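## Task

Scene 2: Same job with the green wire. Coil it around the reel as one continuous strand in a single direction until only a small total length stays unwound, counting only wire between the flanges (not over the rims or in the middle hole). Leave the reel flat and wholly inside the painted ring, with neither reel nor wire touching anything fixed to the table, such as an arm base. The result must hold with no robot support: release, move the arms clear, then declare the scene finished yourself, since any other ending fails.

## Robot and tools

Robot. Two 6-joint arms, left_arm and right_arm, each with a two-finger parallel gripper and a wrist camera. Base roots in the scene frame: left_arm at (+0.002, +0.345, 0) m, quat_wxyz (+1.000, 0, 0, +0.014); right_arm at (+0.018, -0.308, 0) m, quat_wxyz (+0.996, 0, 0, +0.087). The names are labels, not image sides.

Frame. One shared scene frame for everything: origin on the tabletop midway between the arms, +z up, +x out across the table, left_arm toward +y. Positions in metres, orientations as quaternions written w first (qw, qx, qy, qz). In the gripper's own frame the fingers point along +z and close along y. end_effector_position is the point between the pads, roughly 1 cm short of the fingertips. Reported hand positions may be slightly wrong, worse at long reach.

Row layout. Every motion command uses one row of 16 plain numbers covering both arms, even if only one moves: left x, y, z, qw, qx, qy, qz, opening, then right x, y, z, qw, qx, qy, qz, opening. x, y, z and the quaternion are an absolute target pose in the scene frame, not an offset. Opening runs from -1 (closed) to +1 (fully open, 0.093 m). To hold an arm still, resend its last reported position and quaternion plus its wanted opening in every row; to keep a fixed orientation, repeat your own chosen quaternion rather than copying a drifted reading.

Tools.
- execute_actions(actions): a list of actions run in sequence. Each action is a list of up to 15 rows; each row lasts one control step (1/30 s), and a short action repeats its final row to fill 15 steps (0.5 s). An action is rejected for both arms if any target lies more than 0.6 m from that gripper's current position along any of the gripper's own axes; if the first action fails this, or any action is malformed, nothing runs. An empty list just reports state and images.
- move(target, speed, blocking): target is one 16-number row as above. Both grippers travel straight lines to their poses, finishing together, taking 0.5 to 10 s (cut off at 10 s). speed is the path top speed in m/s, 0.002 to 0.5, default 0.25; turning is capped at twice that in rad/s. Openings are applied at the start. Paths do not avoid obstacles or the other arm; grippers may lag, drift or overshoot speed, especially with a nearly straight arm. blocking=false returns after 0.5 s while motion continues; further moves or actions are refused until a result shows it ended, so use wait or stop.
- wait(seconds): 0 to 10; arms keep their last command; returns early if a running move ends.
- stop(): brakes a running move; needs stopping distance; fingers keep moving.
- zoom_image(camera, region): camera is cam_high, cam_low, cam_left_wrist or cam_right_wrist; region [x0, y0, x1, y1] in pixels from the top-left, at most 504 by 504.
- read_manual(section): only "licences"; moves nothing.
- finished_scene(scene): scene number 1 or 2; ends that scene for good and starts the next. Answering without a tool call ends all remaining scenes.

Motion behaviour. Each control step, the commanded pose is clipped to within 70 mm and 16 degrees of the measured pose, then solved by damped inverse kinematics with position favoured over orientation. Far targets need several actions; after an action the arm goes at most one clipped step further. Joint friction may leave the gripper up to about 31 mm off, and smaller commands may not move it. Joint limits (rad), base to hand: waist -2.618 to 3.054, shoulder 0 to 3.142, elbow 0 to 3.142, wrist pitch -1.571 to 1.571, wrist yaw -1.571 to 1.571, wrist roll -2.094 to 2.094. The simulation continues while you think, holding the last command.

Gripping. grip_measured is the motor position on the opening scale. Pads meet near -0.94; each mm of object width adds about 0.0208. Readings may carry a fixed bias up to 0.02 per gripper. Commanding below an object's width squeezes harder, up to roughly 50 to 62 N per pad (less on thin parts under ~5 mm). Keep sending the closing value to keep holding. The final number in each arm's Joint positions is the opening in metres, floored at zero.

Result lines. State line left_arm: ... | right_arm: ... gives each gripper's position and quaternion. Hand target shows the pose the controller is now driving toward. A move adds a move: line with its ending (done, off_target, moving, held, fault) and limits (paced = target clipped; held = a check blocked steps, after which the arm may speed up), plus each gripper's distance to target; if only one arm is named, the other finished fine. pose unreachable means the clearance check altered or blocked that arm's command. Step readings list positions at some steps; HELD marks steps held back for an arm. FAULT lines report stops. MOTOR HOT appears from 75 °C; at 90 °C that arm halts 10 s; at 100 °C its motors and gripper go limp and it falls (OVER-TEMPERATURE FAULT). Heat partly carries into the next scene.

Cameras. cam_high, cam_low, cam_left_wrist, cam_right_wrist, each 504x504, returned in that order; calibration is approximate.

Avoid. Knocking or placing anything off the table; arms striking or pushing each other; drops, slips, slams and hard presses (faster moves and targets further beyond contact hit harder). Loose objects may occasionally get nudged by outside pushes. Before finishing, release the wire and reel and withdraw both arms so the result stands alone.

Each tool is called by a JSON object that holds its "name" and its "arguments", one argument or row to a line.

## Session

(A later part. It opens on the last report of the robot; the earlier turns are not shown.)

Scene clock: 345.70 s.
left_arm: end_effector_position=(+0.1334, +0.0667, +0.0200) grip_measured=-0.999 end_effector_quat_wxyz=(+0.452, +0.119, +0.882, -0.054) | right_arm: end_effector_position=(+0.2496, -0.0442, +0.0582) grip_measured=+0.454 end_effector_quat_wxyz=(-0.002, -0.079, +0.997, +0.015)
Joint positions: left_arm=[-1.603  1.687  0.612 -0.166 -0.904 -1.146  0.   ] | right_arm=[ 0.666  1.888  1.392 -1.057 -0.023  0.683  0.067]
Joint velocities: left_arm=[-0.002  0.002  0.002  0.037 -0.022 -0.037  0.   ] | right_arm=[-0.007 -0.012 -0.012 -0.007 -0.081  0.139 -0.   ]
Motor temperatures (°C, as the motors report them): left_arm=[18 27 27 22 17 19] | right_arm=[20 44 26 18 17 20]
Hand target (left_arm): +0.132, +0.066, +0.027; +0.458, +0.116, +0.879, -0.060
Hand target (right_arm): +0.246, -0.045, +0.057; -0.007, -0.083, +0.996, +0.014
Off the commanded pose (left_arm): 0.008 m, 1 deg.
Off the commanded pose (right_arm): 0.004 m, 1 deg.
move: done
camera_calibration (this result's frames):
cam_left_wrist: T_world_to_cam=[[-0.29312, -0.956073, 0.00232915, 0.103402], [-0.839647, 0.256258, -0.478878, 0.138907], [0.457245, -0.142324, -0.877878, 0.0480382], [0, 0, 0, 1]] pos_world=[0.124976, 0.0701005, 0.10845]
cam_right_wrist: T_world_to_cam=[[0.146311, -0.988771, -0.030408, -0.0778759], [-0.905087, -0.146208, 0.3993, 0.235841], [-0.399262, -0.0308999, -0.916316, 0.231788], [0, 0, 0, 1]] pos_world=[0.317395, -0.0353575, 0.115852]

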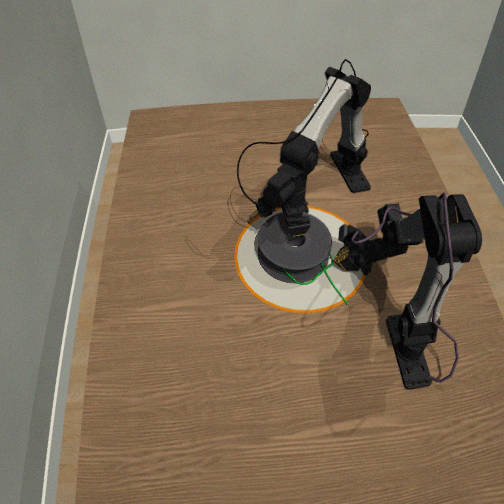

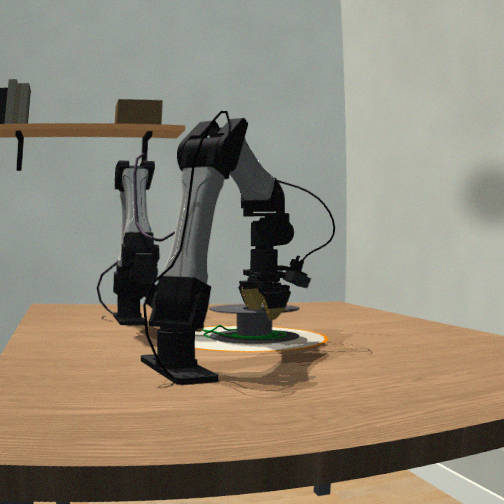

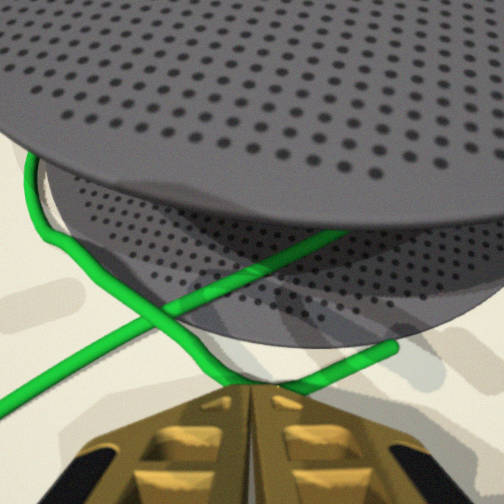

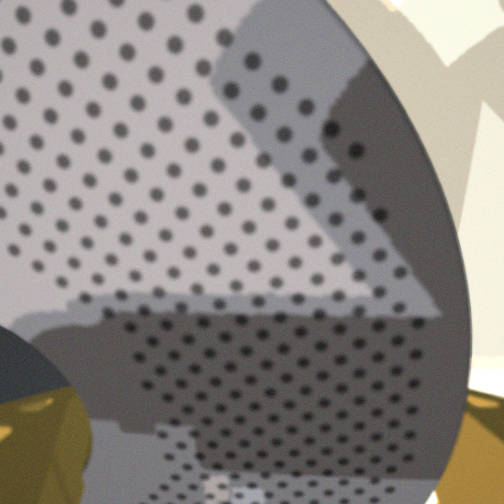

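{"name": "move", "arguments": {
  "target": [0.128,0.068,0.045,0.415,0.389,0.797,-0.202,-1, 0.2490,-0.0445,0.057,-0.004,-0.080,0.997,0.014,0.28],
  "speed": 0.08
}}

Scene clock: 363.30 s.
left_arm: end_effector_position=(+0.1263, +0.0676, +0.0391) grip_measured=-0.999 end_effector_quat_wxyz=(+0.409, +0.395, +0.801, -0.190) | right_arm: end_effector_position=(+0.2496, -0.0442, +0.0582) grip_measured=+0.454 end_effector_quat_wxyz=(-0.002, -0.078, +0.997, +0.015)
Joint positions: left_arm=[-1.374  1.268  0.237  0.343 -0.36  -0.259  0.   ] | right_arm=[ 0.666  1.888  1.392 -1.057 -0.023  0.683  0.067]
Joint velocities: left_arm=[ 0.017 -0.027 -0.022  0.007  0.022 -0.095  0.   ] | right_arm=[-0.007  0.027 -0.007 -0.066  0.037 -0.051  0.   ]
Motor temperatures (°C, as the motors report them): left_arm=[18 28 26 22 17 19] | right_arm=[20 44 26 18 17 20]
Hand target (left_arm): +0.127, +0.067, +0.044; +0.416, +0.391, +0.796, -0.203
Hand target (right_arm): +0.249, -0.045, +0.057; -0.004, -0.080, +0.997, +0.014
Off the commanded pose (left_arm): 0.006 m, 2 deg.
Off the commanded pose (right_arm): 0.001 m, 0 deg.
move: done
camera_calibration (this result's frames):
cam_left_wrist: T_world_to_cam=[[-0.808806, -0.588063, -0.00384291, 0.142689], [-0.51794, 0.715425, -0.468941, 0.0698228], [0.278516, -0.377292, -0.883221, 0.106903], [0, 0, 0, 1]] pos_world=[0.121797, 0.0742908, 0.12771]
cam_right_wrist: T_world_to_cam=[[0.145933, -0.988827, -0.0304076, -0.0777842], [-0.905139, -0.145862, 0.39931, 0.235869], [-0.399284, -0.0307495, -0.916311, 0.2318], [0, 0, 0, 1]] pos_world=[0.317399, -0.0353832, 0.115851]

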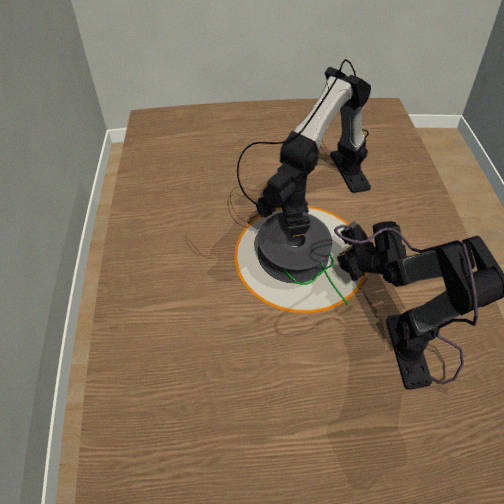

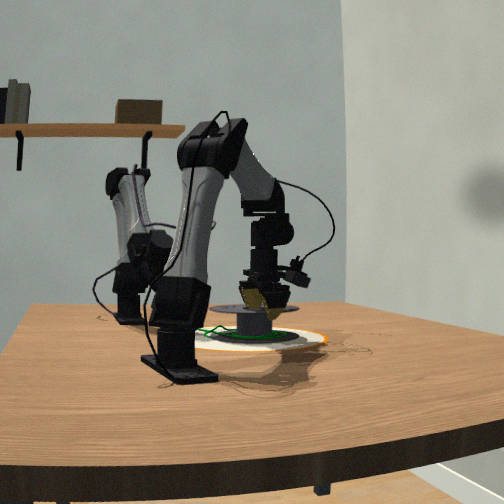

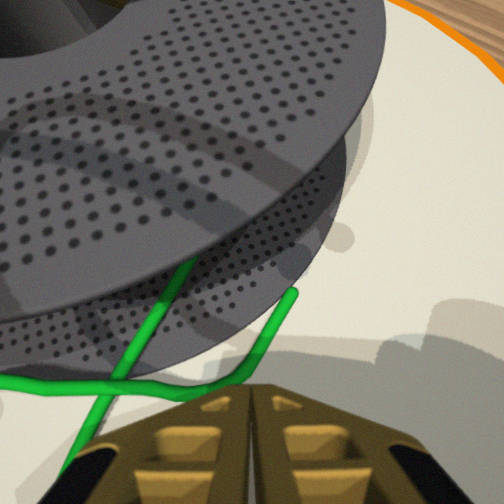

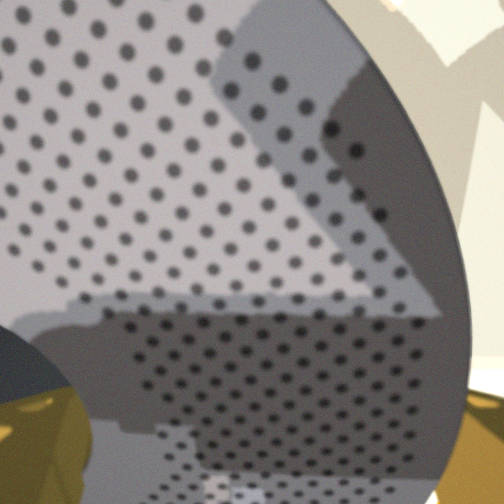

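{"name": "move", "arguments": {
  "target": [0.134,0.068,0.030,0.415,0.389,0.797,-0.202,-1, 0.2490,-0.0445,0.057,-0.004,-0.080,0.997,0.014,0.28],
  "speed": 0.05
}}

{"name": "move", "arguments": {
  "target": [0.153,0.052,0.020,0.415,0.389,0.797,-0.202,-1, 0.2490,-0.0445,0.057,-0.004,-0.080,0.997,0.014,0.28],
  "speed": 0.04
}}

Scene clock: 365.30 s.
left_arm: end_effector_position=(+0.1338, +0.0651, +0.0372) grip_measured=-0.999 end_effector_quat_wxyz=(+0.420, +0.386, +0.796, -0.204) | right_arm: end_effector_position=(+0.2496, -0.0442, +0.0582) grip_measured=+0.454 end_effector_quat_wxyz=(-0.002, -0.078, +0.997, +0.015)
Joint positions: left_arm=[-1.337  1.319  0.208  0.472 -0.331 -0.238  0.   ] | right_arm=[ 0.666  1.888  1.392 -1.057 -0.023  0.683  0.067]
Joint velocities: left_arm=[ 0.012  0.007 -0.022 -0.022 -0.051 -0.095  0.   ] | right_arm=[-0.007  0.002 -0.007 -0.066 -0.022  0.007  0.001]
Motor temperatures (°C, as the motors report them): left_arm=[18 28 26 23 17 19] | right_arm=[20 44 26 18 17 20]
Hand target (left_arm): +0.134, +0.068, +0.030; +0.415, +0.389, +0.797, -0.202
Hand target (right_arm): +0.249, -0.045, +0.057; -0.004, -0.080, +0.997, +0.014
Off the commanded pose (left_arm): 0.008 m, 1 deg.
Off the commanded pose (right_arm): 0.001 m, 0 deg.
move: done
camera_calibration (this result's frames):
cam_left_wrist: T_world_to_cam=[[-0.807492, -0.589695, 0.0146998, 0.146416], [-0.515959, 0.694005, -0.502138, 0.0769636], [0.285907, -0.413057, -0.864662, 0.102784], [0, 0, 0, 1]] pos_world=[0.128553, 0.0753833, 0.125367]
cam_right_wrist: T_world_to_cam=[[0.145933, -0.988827, -0.0304076, -0.0777842], [-0.905139, -0.145862, 0.39931, 0.235869], [-0.399284, -0.0307495, -0.916311, 0.2318], [0, 0, 0, 1]] pos_world=[0.317399, -0.0353832, 0.115851]

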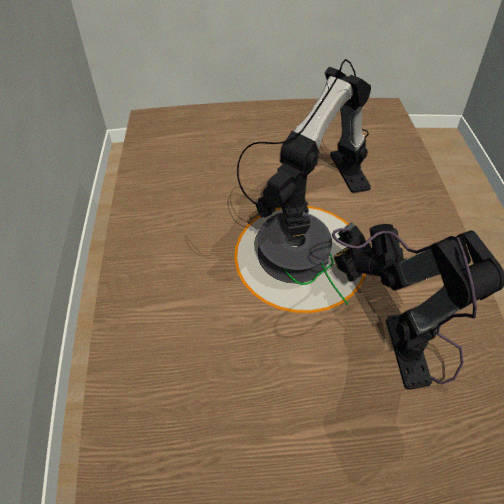

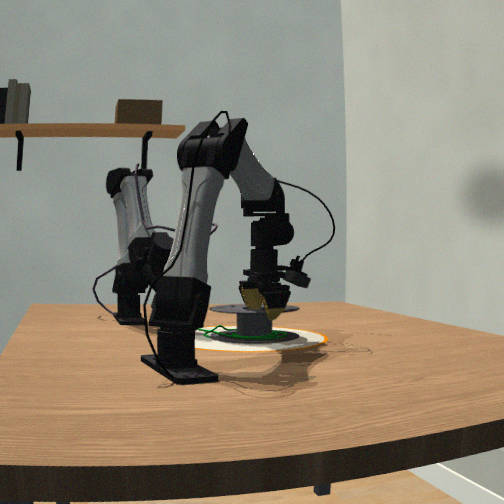

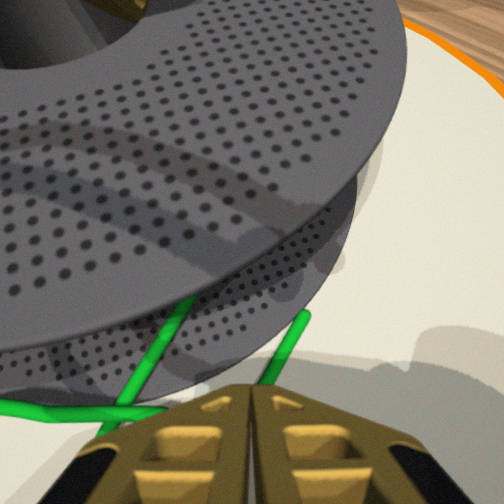

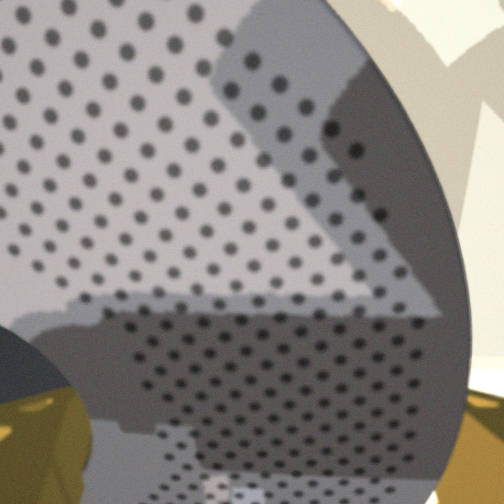

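Scene clock: 366.37 s.
left_arm: end_effector_position=(+0.1490, +0.0611, +0.0163) grip_measured=-0.999 end_effector_quat_wxyz=(+0.409, +0.391, +0.802, -0.191) | right_arm: end_effector_position=(+0.2496, -0.0442, +0.0582) grip_measured=+0.454 end_effector_quat_wxyz=(-0.002, -0.078, +0.997, +0.015)
Joint positions: left_arm=[-1.267  1.488  0.227  0.597 -0.28  -0.195  0.   ] | right_arm=[ 0.666  1.888  1.392 -1.057 -0.023  0.683  0.067]
Joint velocities: left_arm=[-0.022  0.022 -0.012 -0.037  0.051  0.037  0.   ] | right_arm=[ 0.007 -0.017  0.012  0.051 -0.022 -0.095  0.001]
Motor temperatures (°C, as the motors report them): left_arm=[18 27 26 23 17 19] | right_arm=[20 44 26 18 17 20]
Hand target (left_arm): +0.152, +0.052, +0.021; +0.415, +0.389, +0.797, -0.202
Hand target (right_arm): +0.249, -0.045, +0.057; -0.004, -0.080, +0.997, +0.014
Off the commanded pose (left_arm): 0.011 m, 2 deg.
Off the commanded pose (right_arm): 0.001 m, 0 deg.
move: off_target (left_arm)
camera_calibration (this result's frames):
cam_left_wrist: T_world_to_cam=[[-0.80492, -0.593383, 0.000611558, 0.156789], [-0.523495, 0.709631, -0.471569, 0.0767155], [0.279387, -0.379895, -0.881829, 0.0779604], [0, 0, 0, 1]] pos_world=[0.144582, 0.068213, 0.104828]
cam_right_wrist: T_world_to_cam=[[0.145933, -0.988827, -0.0304076, -0.0777842], [-0.905139, -0.145862, 0.39931, 0.235869], [-0.399284, -0.0307495, -0.916311, 0.2318], [0, 0, 0, 1]] pos_world=[0.317399, -0.0353832, 0.115851]

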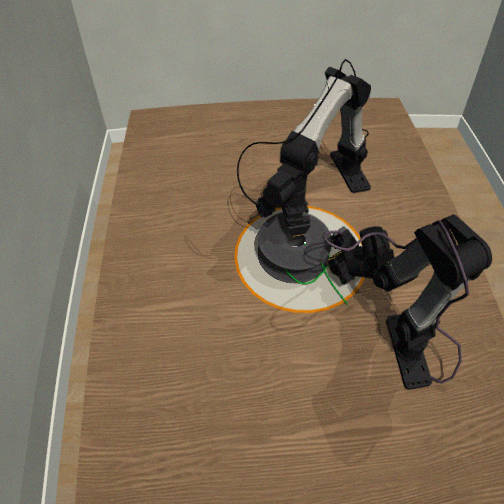

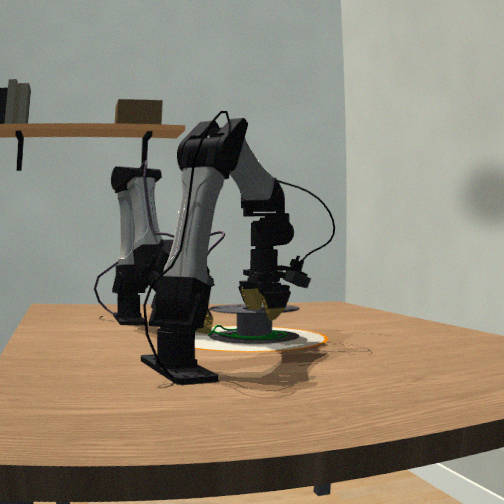

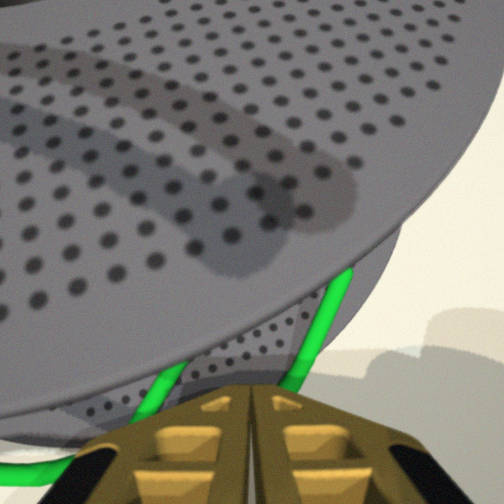

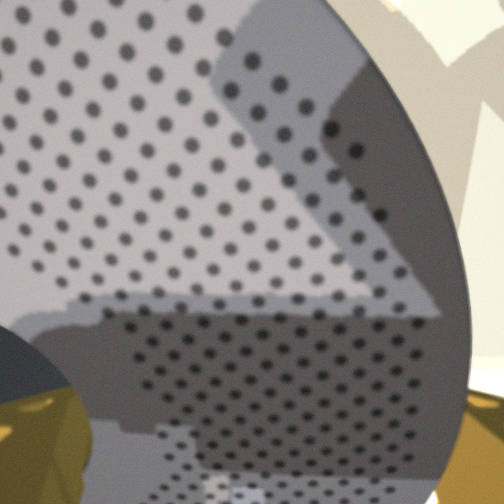

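{"name": "move", "arguments": {
  "target": [0.160,0.046,0.014,0.415,0.389,0.797,-0.202,-1, 0.2490,-0.0445,0.057,-0.004,-0.080,0.997,0.014,0.28],
  "speed": 0.03
}}

Scene clock: 368.20 s.
left_arm: end_effector_position=(+0.1576, +0.0505, +0.0166) grip_measured=-0.999 end_effector_quat_wxyz=(+0.419, +0.387, +0.797, -0.199) | right_arm: end_effector_position=(+0.2496, -0.0442, +0.0582) grip_measured=+0.454 end_effector_quat_wxyz=(-0.002, -0.078, +0.997, +0.015)
Joint positions: left_arm=[-1.244  1.562  0.251  0.68  -0.262 -0.18   0.   ] | right_arm=[ 0.666  1.888  1.392 -1.057 -0.023  0.683  0.067]
Joint velocities: left_arm=[ 0.007  0.012 -0.012  0.022 -0.007 -0.051  0.   ] | right_arm=[ 0.002  0.002  0.007  0.007 -0.007  0.022 -0.001]
Motor temperatures (°C, as the motors report them): left_arm=[18 27 26 23 17 19] | right_arm=[20 44 26 18 17 20]
Hand target (left_arm): +0.159, +0.046, +0.014; +0.415, +0.389, +0.797, -0.202
Hand target (right_arm): +0.249, -0.045, +0.057; -0.004, -0.080, +0.997, +0.014
Off the commanded pose (left_arm): 0.006 m, 1 deg.
Off the commanded pose (right_arm): 0.001 m, 0 deg.
move: done
camera_calibration (this result's frames):
cam_left_wrist: T_world_to_cam=[[-0.804951, -0.59329, 0.00779213, 0.157304], [-0.518319, 0.696721, -0.495908, 0.0891168], [0.288788, -0.403221, -0.86834, 0.0712517], [0, 0, 0, 1]] pos_world=[0.152237, 0.0599677, 0.104839]
cam_right_wrist: T_world_to_cam=[[0.145933, -0.988827, -0.0304076, -0.0777842], [-0.905139, -0.145862, 0.39931, 0.235869], [-0.399284, -0.0307495, -0.916311, 0.2318], [0, 0, 0, 1]] pos_world=[0.317399, -0.0353832, 0.115851]

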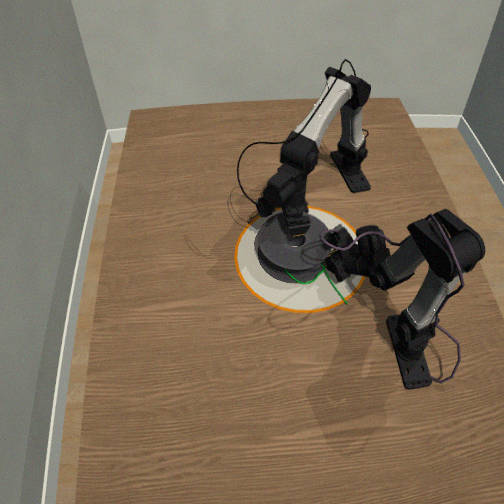

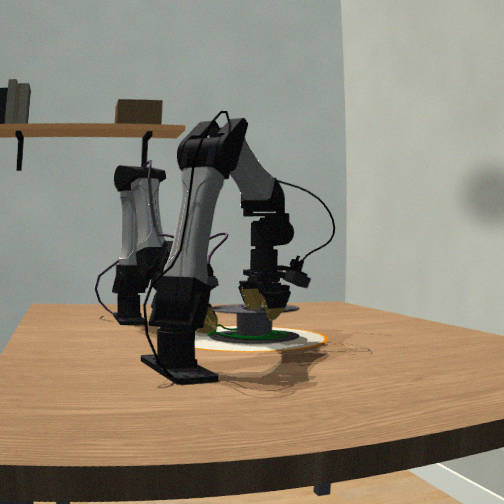

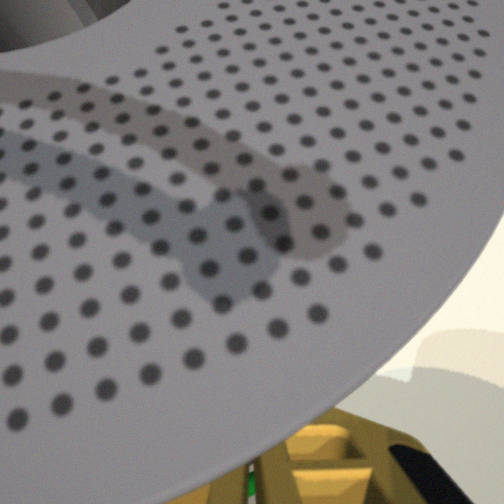

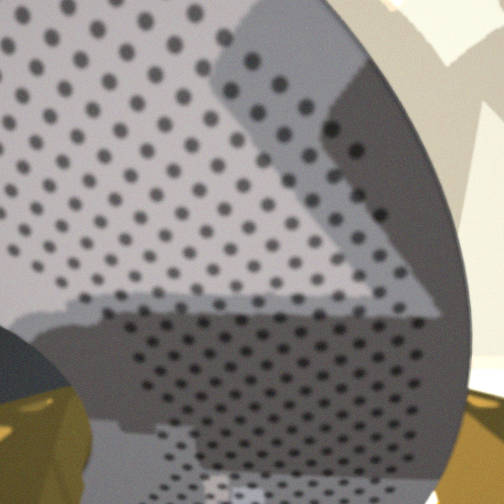

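{"name": "zoom_image", "arguments": {
  "camera": "cam_high",
  "region": [260, 210, 380, 320]
}}

{"name": "zoom_image", "arguments": {
  "camera": "cam_low",
  "region": [130, 290, 330, 370]
}}

Region (260, 210, 380, 320) of cam_high's 504x504 image, scaled by 4.200, with more detail than that image has; it fills the top 462 rows of this view, and the rest is white.

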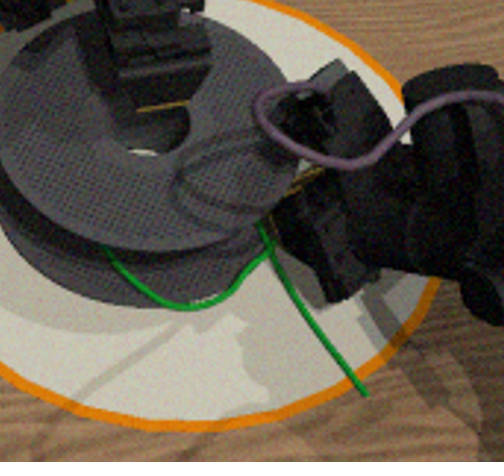

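Region (130, 290, 330, 370) of cam_low's 504x504 image, scaled by 2.520, with more detail than that image has; it fills the top 202 rows of this view, and the rest is white.

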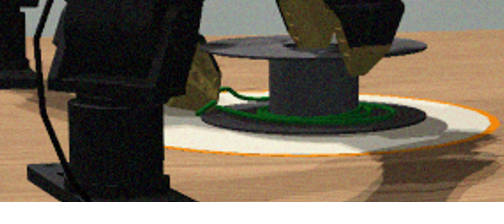

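{"name": "move", "arguments": {
  "target": [0.170,0.070,0.009,0.400,0.440,0.770,-0.229,-1, 0.2490,-0.0445,0.057,-0.004,-0.080,0.997,0.014,0.28],
  "speed": 0.03
}}

{"name": "zoom_image", "arguments": {
  "camera": "cam_high",
  "region": [260, 210, 380, 320]
}}

Scene clock: 372.00 s.
left_arm: end_effector_position=(+0.1653, +0.0563, +0.0184) grip_measured=-0.999 end_effector_quat_wxyz=(+0.406, +0.447, +0.757, -0.250) | right_arm: end_effector_position=(+0.2526, -0.0427, +0.0582) grip_measured=+0.454 end_effector_quat_wxyz=(+0.005, -0.070, +0.997, +0.016)
Joint positions: left_arm=[-1.063  1.562  0.204  0.781  0.041  0.009  0.   ] | right_arm=[ 0.666  1.888  1.392 -1.044 -0.016  0.701  0.067]
Joint velocities: left_arm=[ 0.002  0.012  0.007  0.037 -0.007  0.022  0.   ] | right_arm=[-0.017 -0.022  0.012 -0.022 -0.037  0.007 -0.   ]
Motor temperatures (°C, as the motors report them): left_arm=[18 27 26 24 17 19] | right_arm=[20 44 26 18 17 20]
Hand target (left_arm): +0.169, +0.069, +0.009; +0.400, +0.440, +0.770, -0.230
Hand target (right_arm): +0.249, -0.045, +0.057; -0.004, -0.080, +0.997, +0.014
Off the commanded pose (left_arm): 0.017 m, 3 deg.
Off the commanded pose (right_arm): 0.004 m, 2 deg.
move: off_target (left_arm)
camera_calibration (this result's frames):
cam_left_wrist: T_world_to_cam=[[-0.895645, -0.443893, 0.0279048, 0.173116], [-0.391908, 0.757975, -0.521423, 0.0660904], [0.210305, -0.477946, -0.852842, 0.0898914], [0, 0, 0, 1]] pos_world=[0.162048, 0.0697135, 0.106293]
cam_right_wrist: T_world_to_cam=[[0.128816, -0.991116, -0.0331047, -0.072389], [-0.912804, -0.131552, 0.386629, 0.242013], [-0.387549, -0.019586, -0.921641, 0.23089], [0, 0, 0, 1]] pos_world=[0.319717, -0.0353863, 0.116832]

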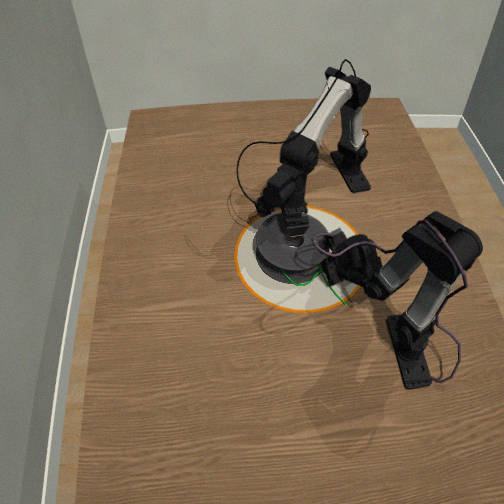

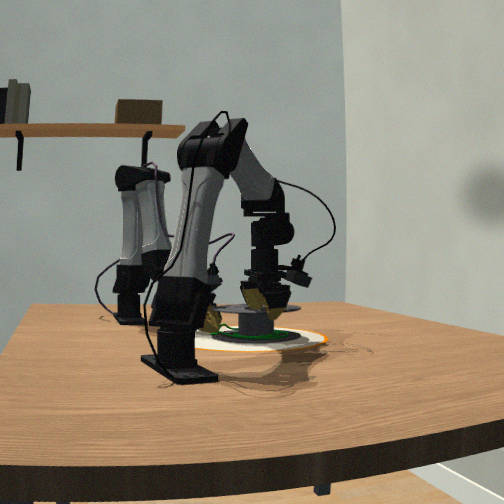

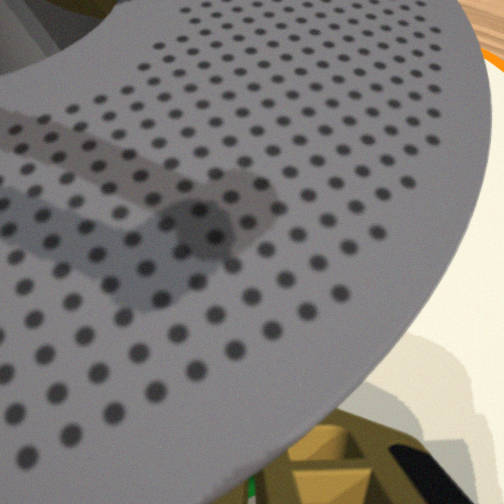

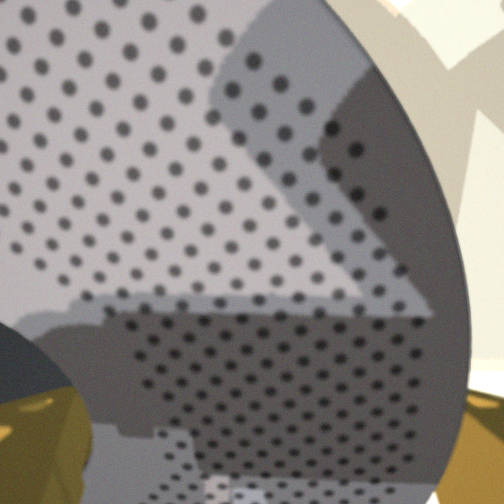

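Region (260, 210, 380, 320) of cam_high's 504x504 image, scaled by 4.200, with more detail than that image has; it fills the top 462 rows of this view, and the rest is white.

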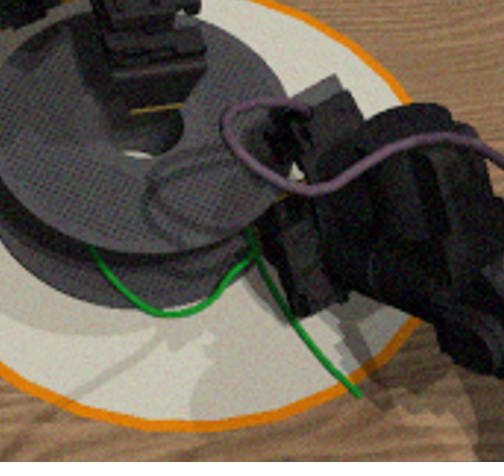

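{"name": "move", "arguments": {
  "target": [0.150,0.085,0.035,0.400,0.440,0.770,-0.229,-1, 0.2500,-0.0440,0.057,-0.002,-0.078,0.997,0.014,0.28],
  "speed": 0.05
}}

Scene clock: 373.83 s.
left_arm: end_effector_position=(+0.1533, +0.0818, +0.0335) grip_measured=-0.999 end_effector_quat_wxyz=(+0.399, +0.441, +0.770, -0.231) | right_arm: end_effector_position=(+0.2525, -0.0425, +0.0582) grip_measured=+0.454 end_effector_quat_wxyz=(+0.005, -0.072, +0.997, +0.017)
Joint positions: left_arm=[-1.08   1.272  0.161  0.498 -0.006 -0.009  0.   ] | right_arm=[ 0.666  1.888  1.392 -1.044 -0.017  0.695  0.067]
Joint velocities: left_arm=[-0.007 -0.022  0.017 -0.037  0.007 -0.051  0.   ] | right_arm=[ 0.002 -0.002  0.012 -0.037 -0.007 -0.022  0.001]
Motor temperatures (°C, as the motors report them): left_arm=[18 27 26 24 17 19] | right_arm=[20 44 27 18 17 20]
Hand target (left_arm): +0.151, +0.085, +0.034; +0.400, +0.440, +0.770, -0.229
Hand target (right_arm): +0.250, -0.044, +0.057; -0.002, -0.078, +0.997, +0.014
Off the commanded pose (left_arm): 0.005 m, 0 deg.
Off the commanded pose (right_arm): 0.003 m, 1 deg.
move: done
camera_calibration (this result's frames):
cam_left_wrist: T_world_to_cam=[[-0.881016, -0.472745, 0.0179423, 0.173728], [-0.41976, 0.763654, -0.490546, 0.0527346], [0.218201, -0.43971, -0.871231, 0.113763], [0, 0, 0, 1]] pos_world=[0.15037, 0.0918807, 0.121865]
cam_right_wrist: T_world_to_cam=[[0.134127, -0.990365, -0.0344443, -0.0733649], [-0.911811, -0.136951, 0.387098, 0.241416], [-0.388086, -0.0205137, -0.921395, 0.230933], [0, 0, 0, 1]] pos_world=[0.319588, -0.0348584, 0.116801]

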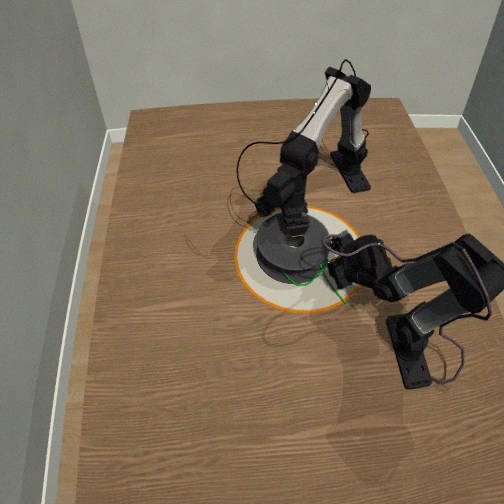

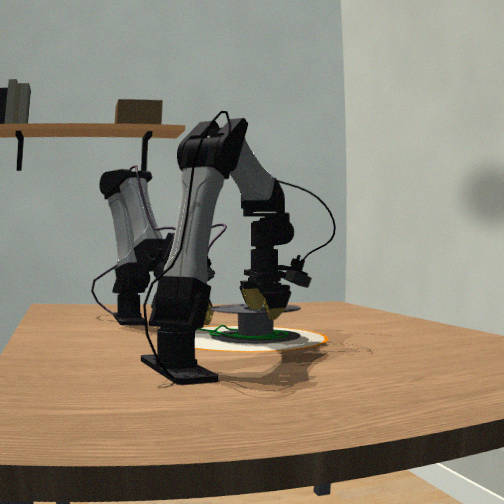

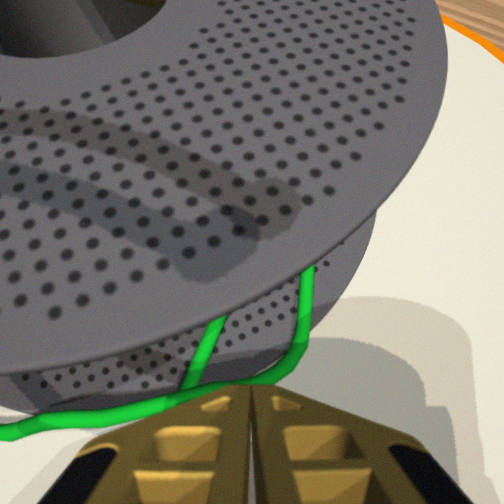

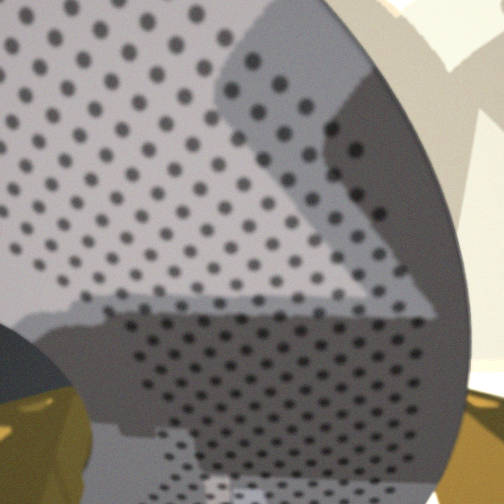

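{"name": "move", "arguments": {
  "target": [0.165,0.125,0.065,0.390,0.477,0.748,-0.248,-1, 0.2500,-0.0440,0.057,-0.002,-0.078,0.997,0.014,0.28],
  "speed": 0.08
}}

Scene clock: 375.60 s.
left_arm: end_effector_position=(+0.1621, +0.1263, +0.0533) grip_measured=-0.999 end_effector_quat_wxyz=(+0.379, +0.477, +0.755, -0.244) | right_arm: end_effector_position=(+0.2525, -0.0425, +0.0582) grip_measured=+0.454 end_effector_quat_wxyz=(+0.005, -0.072, +0.997, +0.017)
Joint positions: left_arm=[-0.777  0.941  0.171  0.098  0.306  0.228  0.   ] | right_arm=[ 0.666  1.888  1.392 -1.044 -0.017  0.695  0.067]
Joint velocities: left_arm=[-0.022 -0.017  0.007 -0.095 -0.081 -0.022  0.   ] | right_arm=[ 0.002 -0.007  0.002  0.022  0.051 -0.095 -0.001]
Motor temperatures (°C, as the motors report them): left_arm=[18 27 26 24 17 19] | right_arm=[20 44 27 18 17 20]
Hand target (left_arm): +0.165, +0.124, +0.064; +0.390, +0.477, +0.748, -0.248
Hand target (right_arm): +0.250, -0.044, +0.057; -0.002, -0.078, +0.997, +0.014
Off the commanded pose (left_arm): 0.012 m, 2 deg.
Off the commanded pose (right_arm): 0.003 m, 1 deg.
move: off_target (left_arm)
camera_calibration (this result's frames):
cam_left_wrist: T_world_to_cam=[[-0.918677, -0.39445, 0.0209996, 0.19819], [-0.357213, 0.806907, -0.470424, 0.0154768], [0.168614, -0.43967, -0.88219, 0.15724], [0, 0, 0, 1]] pos_world=[0.161088, 0.134822, 0.141835]
cam_right_wrist: T_world_to_cam=[[0.134505, -0.990314, -0.0344396, -0.0734584], [-0.911764, -0.137298, 0.387087, 0.24139], [-0.388066, -0.0206643, -0.9214, 0.230921], [0, 0, 0, 1]] pos_world=[0.319584, -0.0348327, 0.116802]

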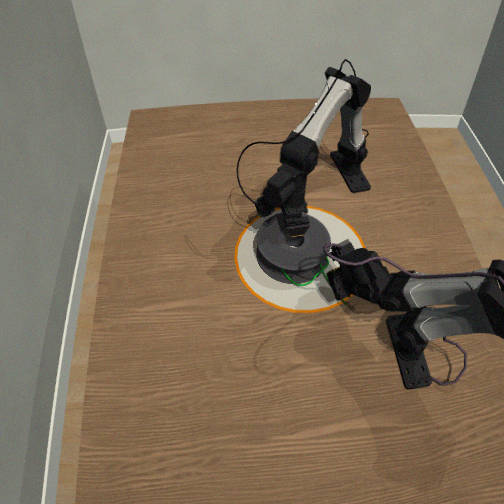

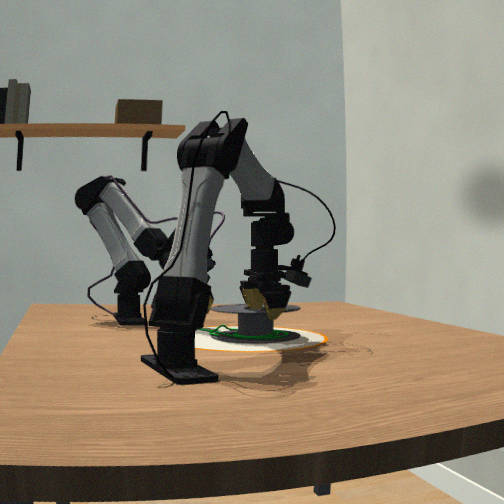

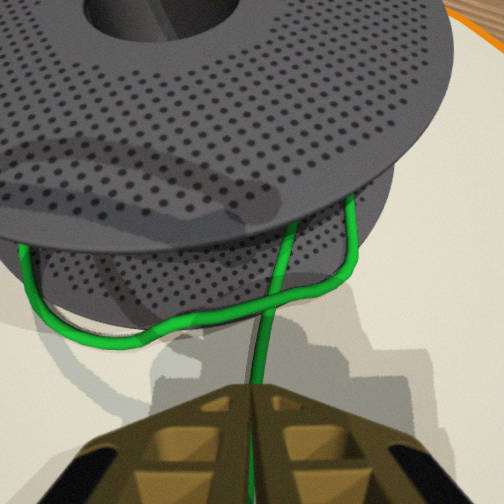

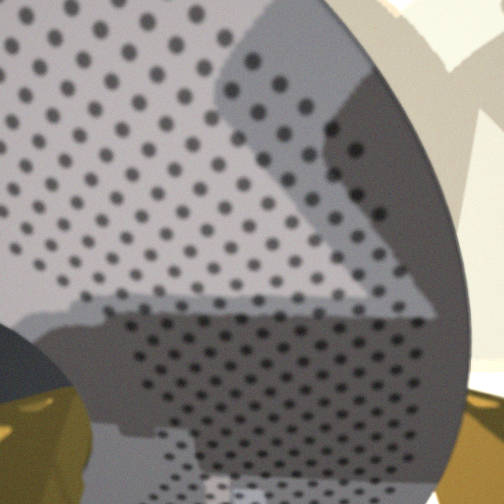

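{"name": "move", "arguments": {
  "target": [0.216,0.146,0.035,0.312,0.654,0.600,-0.340,-1, 0.2500,-0.0440,0.057,-0.002,-0.078,0.997,0.014,0.28],
  "speed": 0.08
}}

Scene clock: 380.47 s.
left_arm: end_effector_position=(+0.2131, +0.1443, +0.0376) grip_measured=-0.999 end_effector_quat_wxyz=(+0.317, +0.655, +0.600, -0.332) | right_arm: end_effector_position=(+0.2525, -0.0425, +0.0582) grip_measured=+0.454 end_effector_quat_wxyz=(+0.005, -0.072, +0.997, +0.017)
Joint positions: left_arm=[-0.307  1.582  0.594 -0.293  0.923  1.234  0.   ] | right_arm=[ 0.666  1.888  1.392 -1.044 -0.017  0.695  0.067]
Joint velocities: left_arm=[-0.007 -0.002  0.002  0.007 -0.037 -0.022  0.   ] | right_arm=[ 0.007 -0.002  0.007 -0.11  -0.007  0.066 -0.001]
Motor temperatures (°C, as the motors report them): left_arm=[18 26 27 24 17 19] | right_arm=[20 44 27 18 17 20]
Hand target (left_arm): +0.216, +0.144, +0.038; +0.315, +0.651, +0.601, -0.340
Hand target (right_arm): +0.250, -0.044, +0.057; -0.002, -0.078, +0.997, +0.014
Off the commanded pose (left_arm): 0.004 m, 1 deg.
Off the commanded pose (right_arm): 0.003 m, 1 deg.
move: done
camera_calibration (this result's frames):
cam_left_wrist: T_world_to_cam=[[-0.993369, 0.114929, -0.00289794, 0.195759], [0.101835, 0.867931, -0.486133, -0.0942227], [-0.0533557, -0.483205, -0.87388, 0.195937], [0, 0, 0, 1]] pos_world=[0.214511, 0.153958, 0.125987]
cam_right_wrist: T_world_to_cam=[[0.134127, -0.990365, -0.0344443, -0.0733649], [-0.911811, -0.136951, 0.387098, 0.241416], [-0.388086, -0.0205137, -0.921395, 0.230933], [0, 0, 0, 1]] pos_world=[0.319588, -0.0348584, 0.116801]

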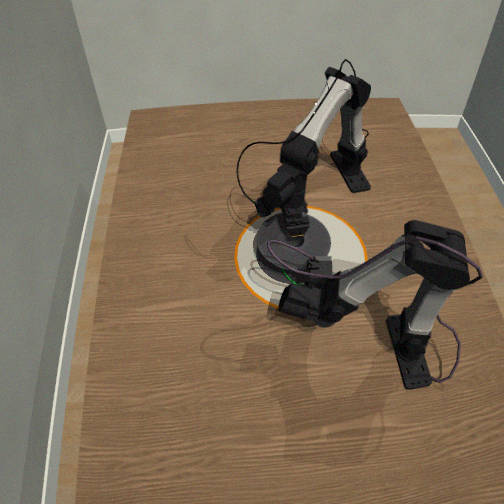

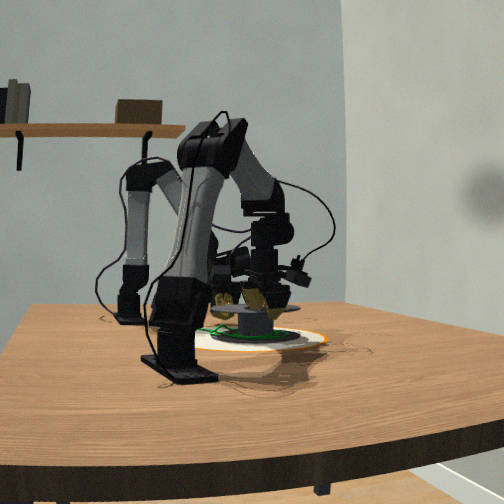

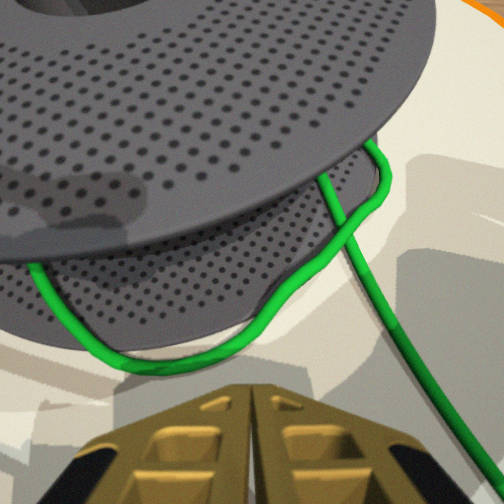

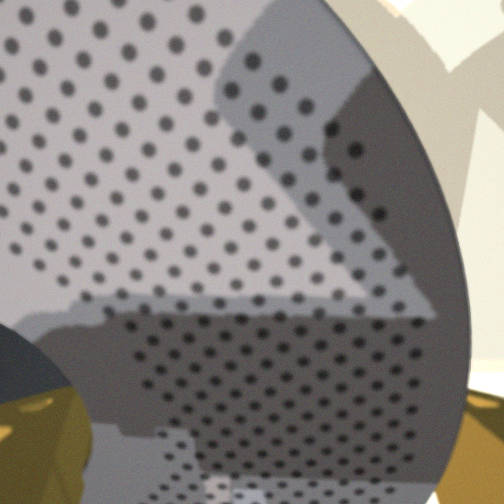

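{"name": "move", "arguments": {
  "target": [0.234,0.142,0.008,0.312,0.654,0.600,-0.340,-1, 0.2500,-0.0440,0.057,-0.002,-0.078,0.997,0.014,0.28],
  "speed": 0.05
}}

{"name": "move", "arguments": {
  "target": [0.236,0.108,0.008,0.312,0.654,0.600,-0.340,-1, 0.2500,-0.0440,0.057,-0.002,-0.078,0.997,0.014,0.28],
  "speed": 0.03
}}

Scene clock: 382.13 s.
left_arm: end_effector_position=(+0.2199, +0.1422, +0.0142) grip_measured=-0.999 end_effector_quat_wxyz=(+0.301, +0.646, +0.603, -0.359) | right_arm: end_effector_position=(+0.2525, -0.0425, +0.0582) grip_measured=+0.454 end_effector_quat_wxyz=(+0.005, -0.072, +0.997, +0.017)
Joint positions: left_arm=[-0.294  1.742  0.633 -0.253  0.959  1.263  0.   ] | right_arm=[ 0.666  1.888  1.392 -1.044 -0.017  0.695  0.067]
Joint velocities: left_arm=[-0.007 -0.012 -0.017 -0.007 -0.007  0.007  0.   ] | right_arm=[-0.007  0.007  0.012 -0.007 -0.007 -0.066 -0.   ]
Motor temperatures (°C, as the motors report them): left_arm=[18 26 27 24 17 19] | right_arm=[20 44 27 18 17 20]
Hand target (left_arm): +0.233, +0.142, +0.009; +0.312, +0.654, +0.600, -0.340
Hand target (right_arm): +0.250, -0.044, +0.057; -0.002, -0.078, +0.997, +0.014
Off the commanded pose (left_arm): 0.015 m, 3 deg.
Off the commanded pose (right_arm): 0.003 m, 1 deg.
move: off_target (left_arm)
camera_calibration (this result's frames):
cam_left_wrist: T_world_to_cam=[[-0.990133, 0.127476, 0.0581897, 0.199378], [0.081002, 0.859519, -0.504643, -0.0984341], [-0.114345, -0.494951, -0.861365, 0.189783], [0, 0, 0, 1]] pos_world=[0.227084, 0.153123, 0.102196]
cam_right_wrist: T_world_to_cam=[[0.134505, -0.990314, -0.0344396, -0.0734584], [-0.911764, -0.137298, 0.387087, 0.24139], [-0.388066, -0.0206643, -0.9214, 0.230921], [0, 0, 0, 1]] pos_world=[0.319584, -0.0348327, 0.116802]

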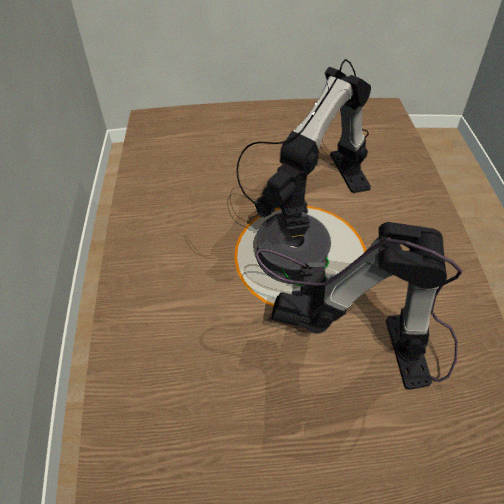

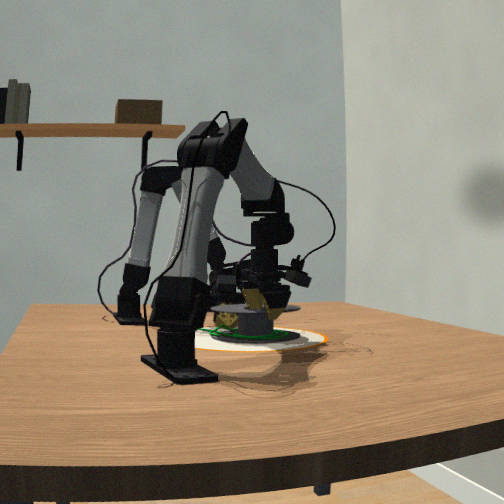

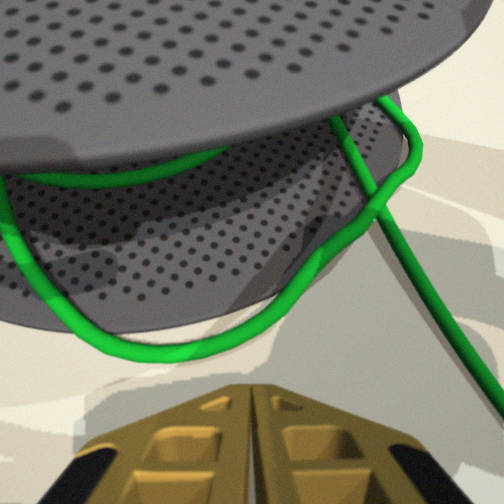

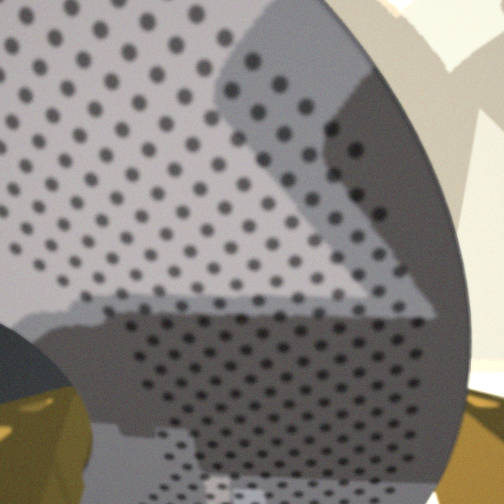

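Scene clock: 383.63 s.
left_arm: end_effector_position=(+0.2250, +0.1173, +0.0155) grip_measured=-0.999 end_effector_quat_wxyz=(+0.304, +0.642, +0.607, -0.356) | right_arm: end_effector_position=(+0.2516, -0.0452, +0.0582) grip_measured=+0.454 end_effector_quat_wxyz=(+0.001, -0.070, +0.997, +0.013)
Joint positions: left_arm=[-0.384  1.75   0.633 -0.105  0.931  1.093  0.   ] | right_arm=[ 0.663  1.888  1.392 -1.055 -0.017  0.697  0.067]
Joint velocities: left_arm=[ 0.007  0.002  0.007 -0.022  0.022 -0.037  0.   ] | right_arm=[-0.007 -0.007 -0.032 -0.007 -0.007  0.007 -0.   ]
Motor temperatures (°C, as the motors report them): left_arm=[18 26 27 24 17 19] | right_arm=[20 44 27 18 17 20]
Hand target (left_arm): +0.235, +0.109, +0.009; +0.311, +0.654, +0.600, -0.340
Hand target (right_arm): +0.250, -0.044, +0.057; -0.002, -0.078, +0.997, +0.014
Off the commanded pose (left_arm): 0.016 m, 3 deg.
Off the commanded pose (right_arm): 0.002 m, 1 deg.
move: off_target (left_arm)
camera_calibration (this result's frames):
cam_left_wrist: T_world_to_cam=[[-0.991851, 0.114481, 0.0559001, 0.209507], [0.0708108, 0.860143, -0.505114, -0.0746024], [-0.105908, -0.49704, -0.86124, 0.177487], [0, 0, 0, 1]] pos_world=[0.231879, 0.128402, 0.103464]
cam_right_wrist: T_world_to_cam=[[0.12937, -0.991222, -0.0272389, -0.075165], [-0.909724, -0.129573, 0.394479, 0.239654], [-0.394546, -0.0262538, -0.918501, 0.231673], [0, 0, 0, 1]] pos_world=[0.319149, -0.0373702, 0.116206]

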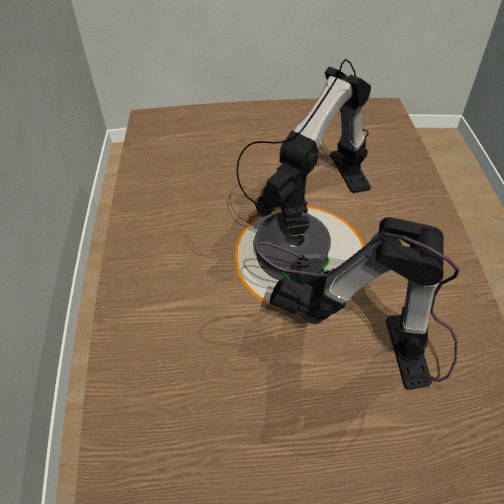

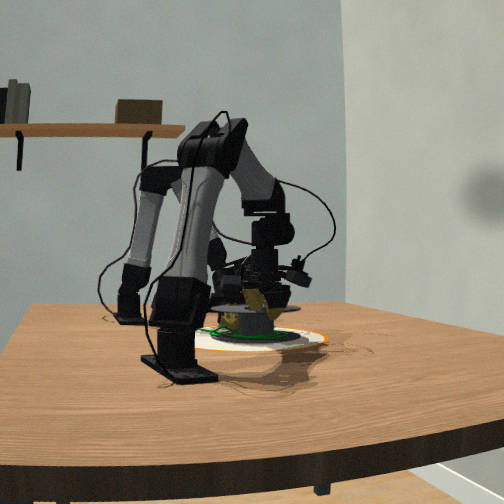

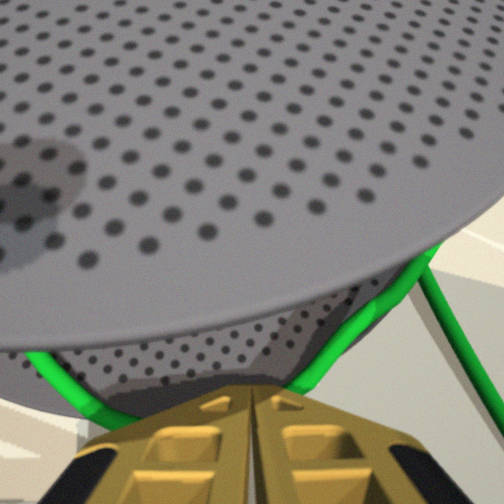

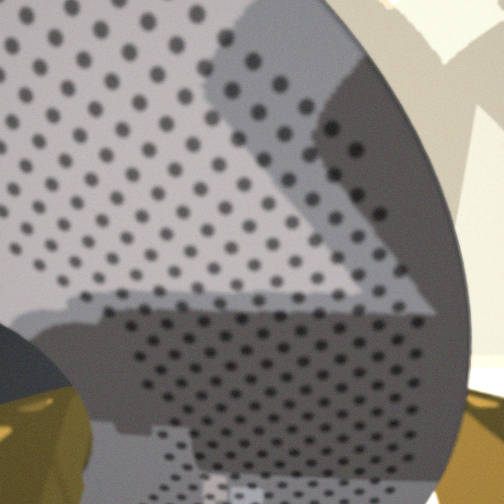

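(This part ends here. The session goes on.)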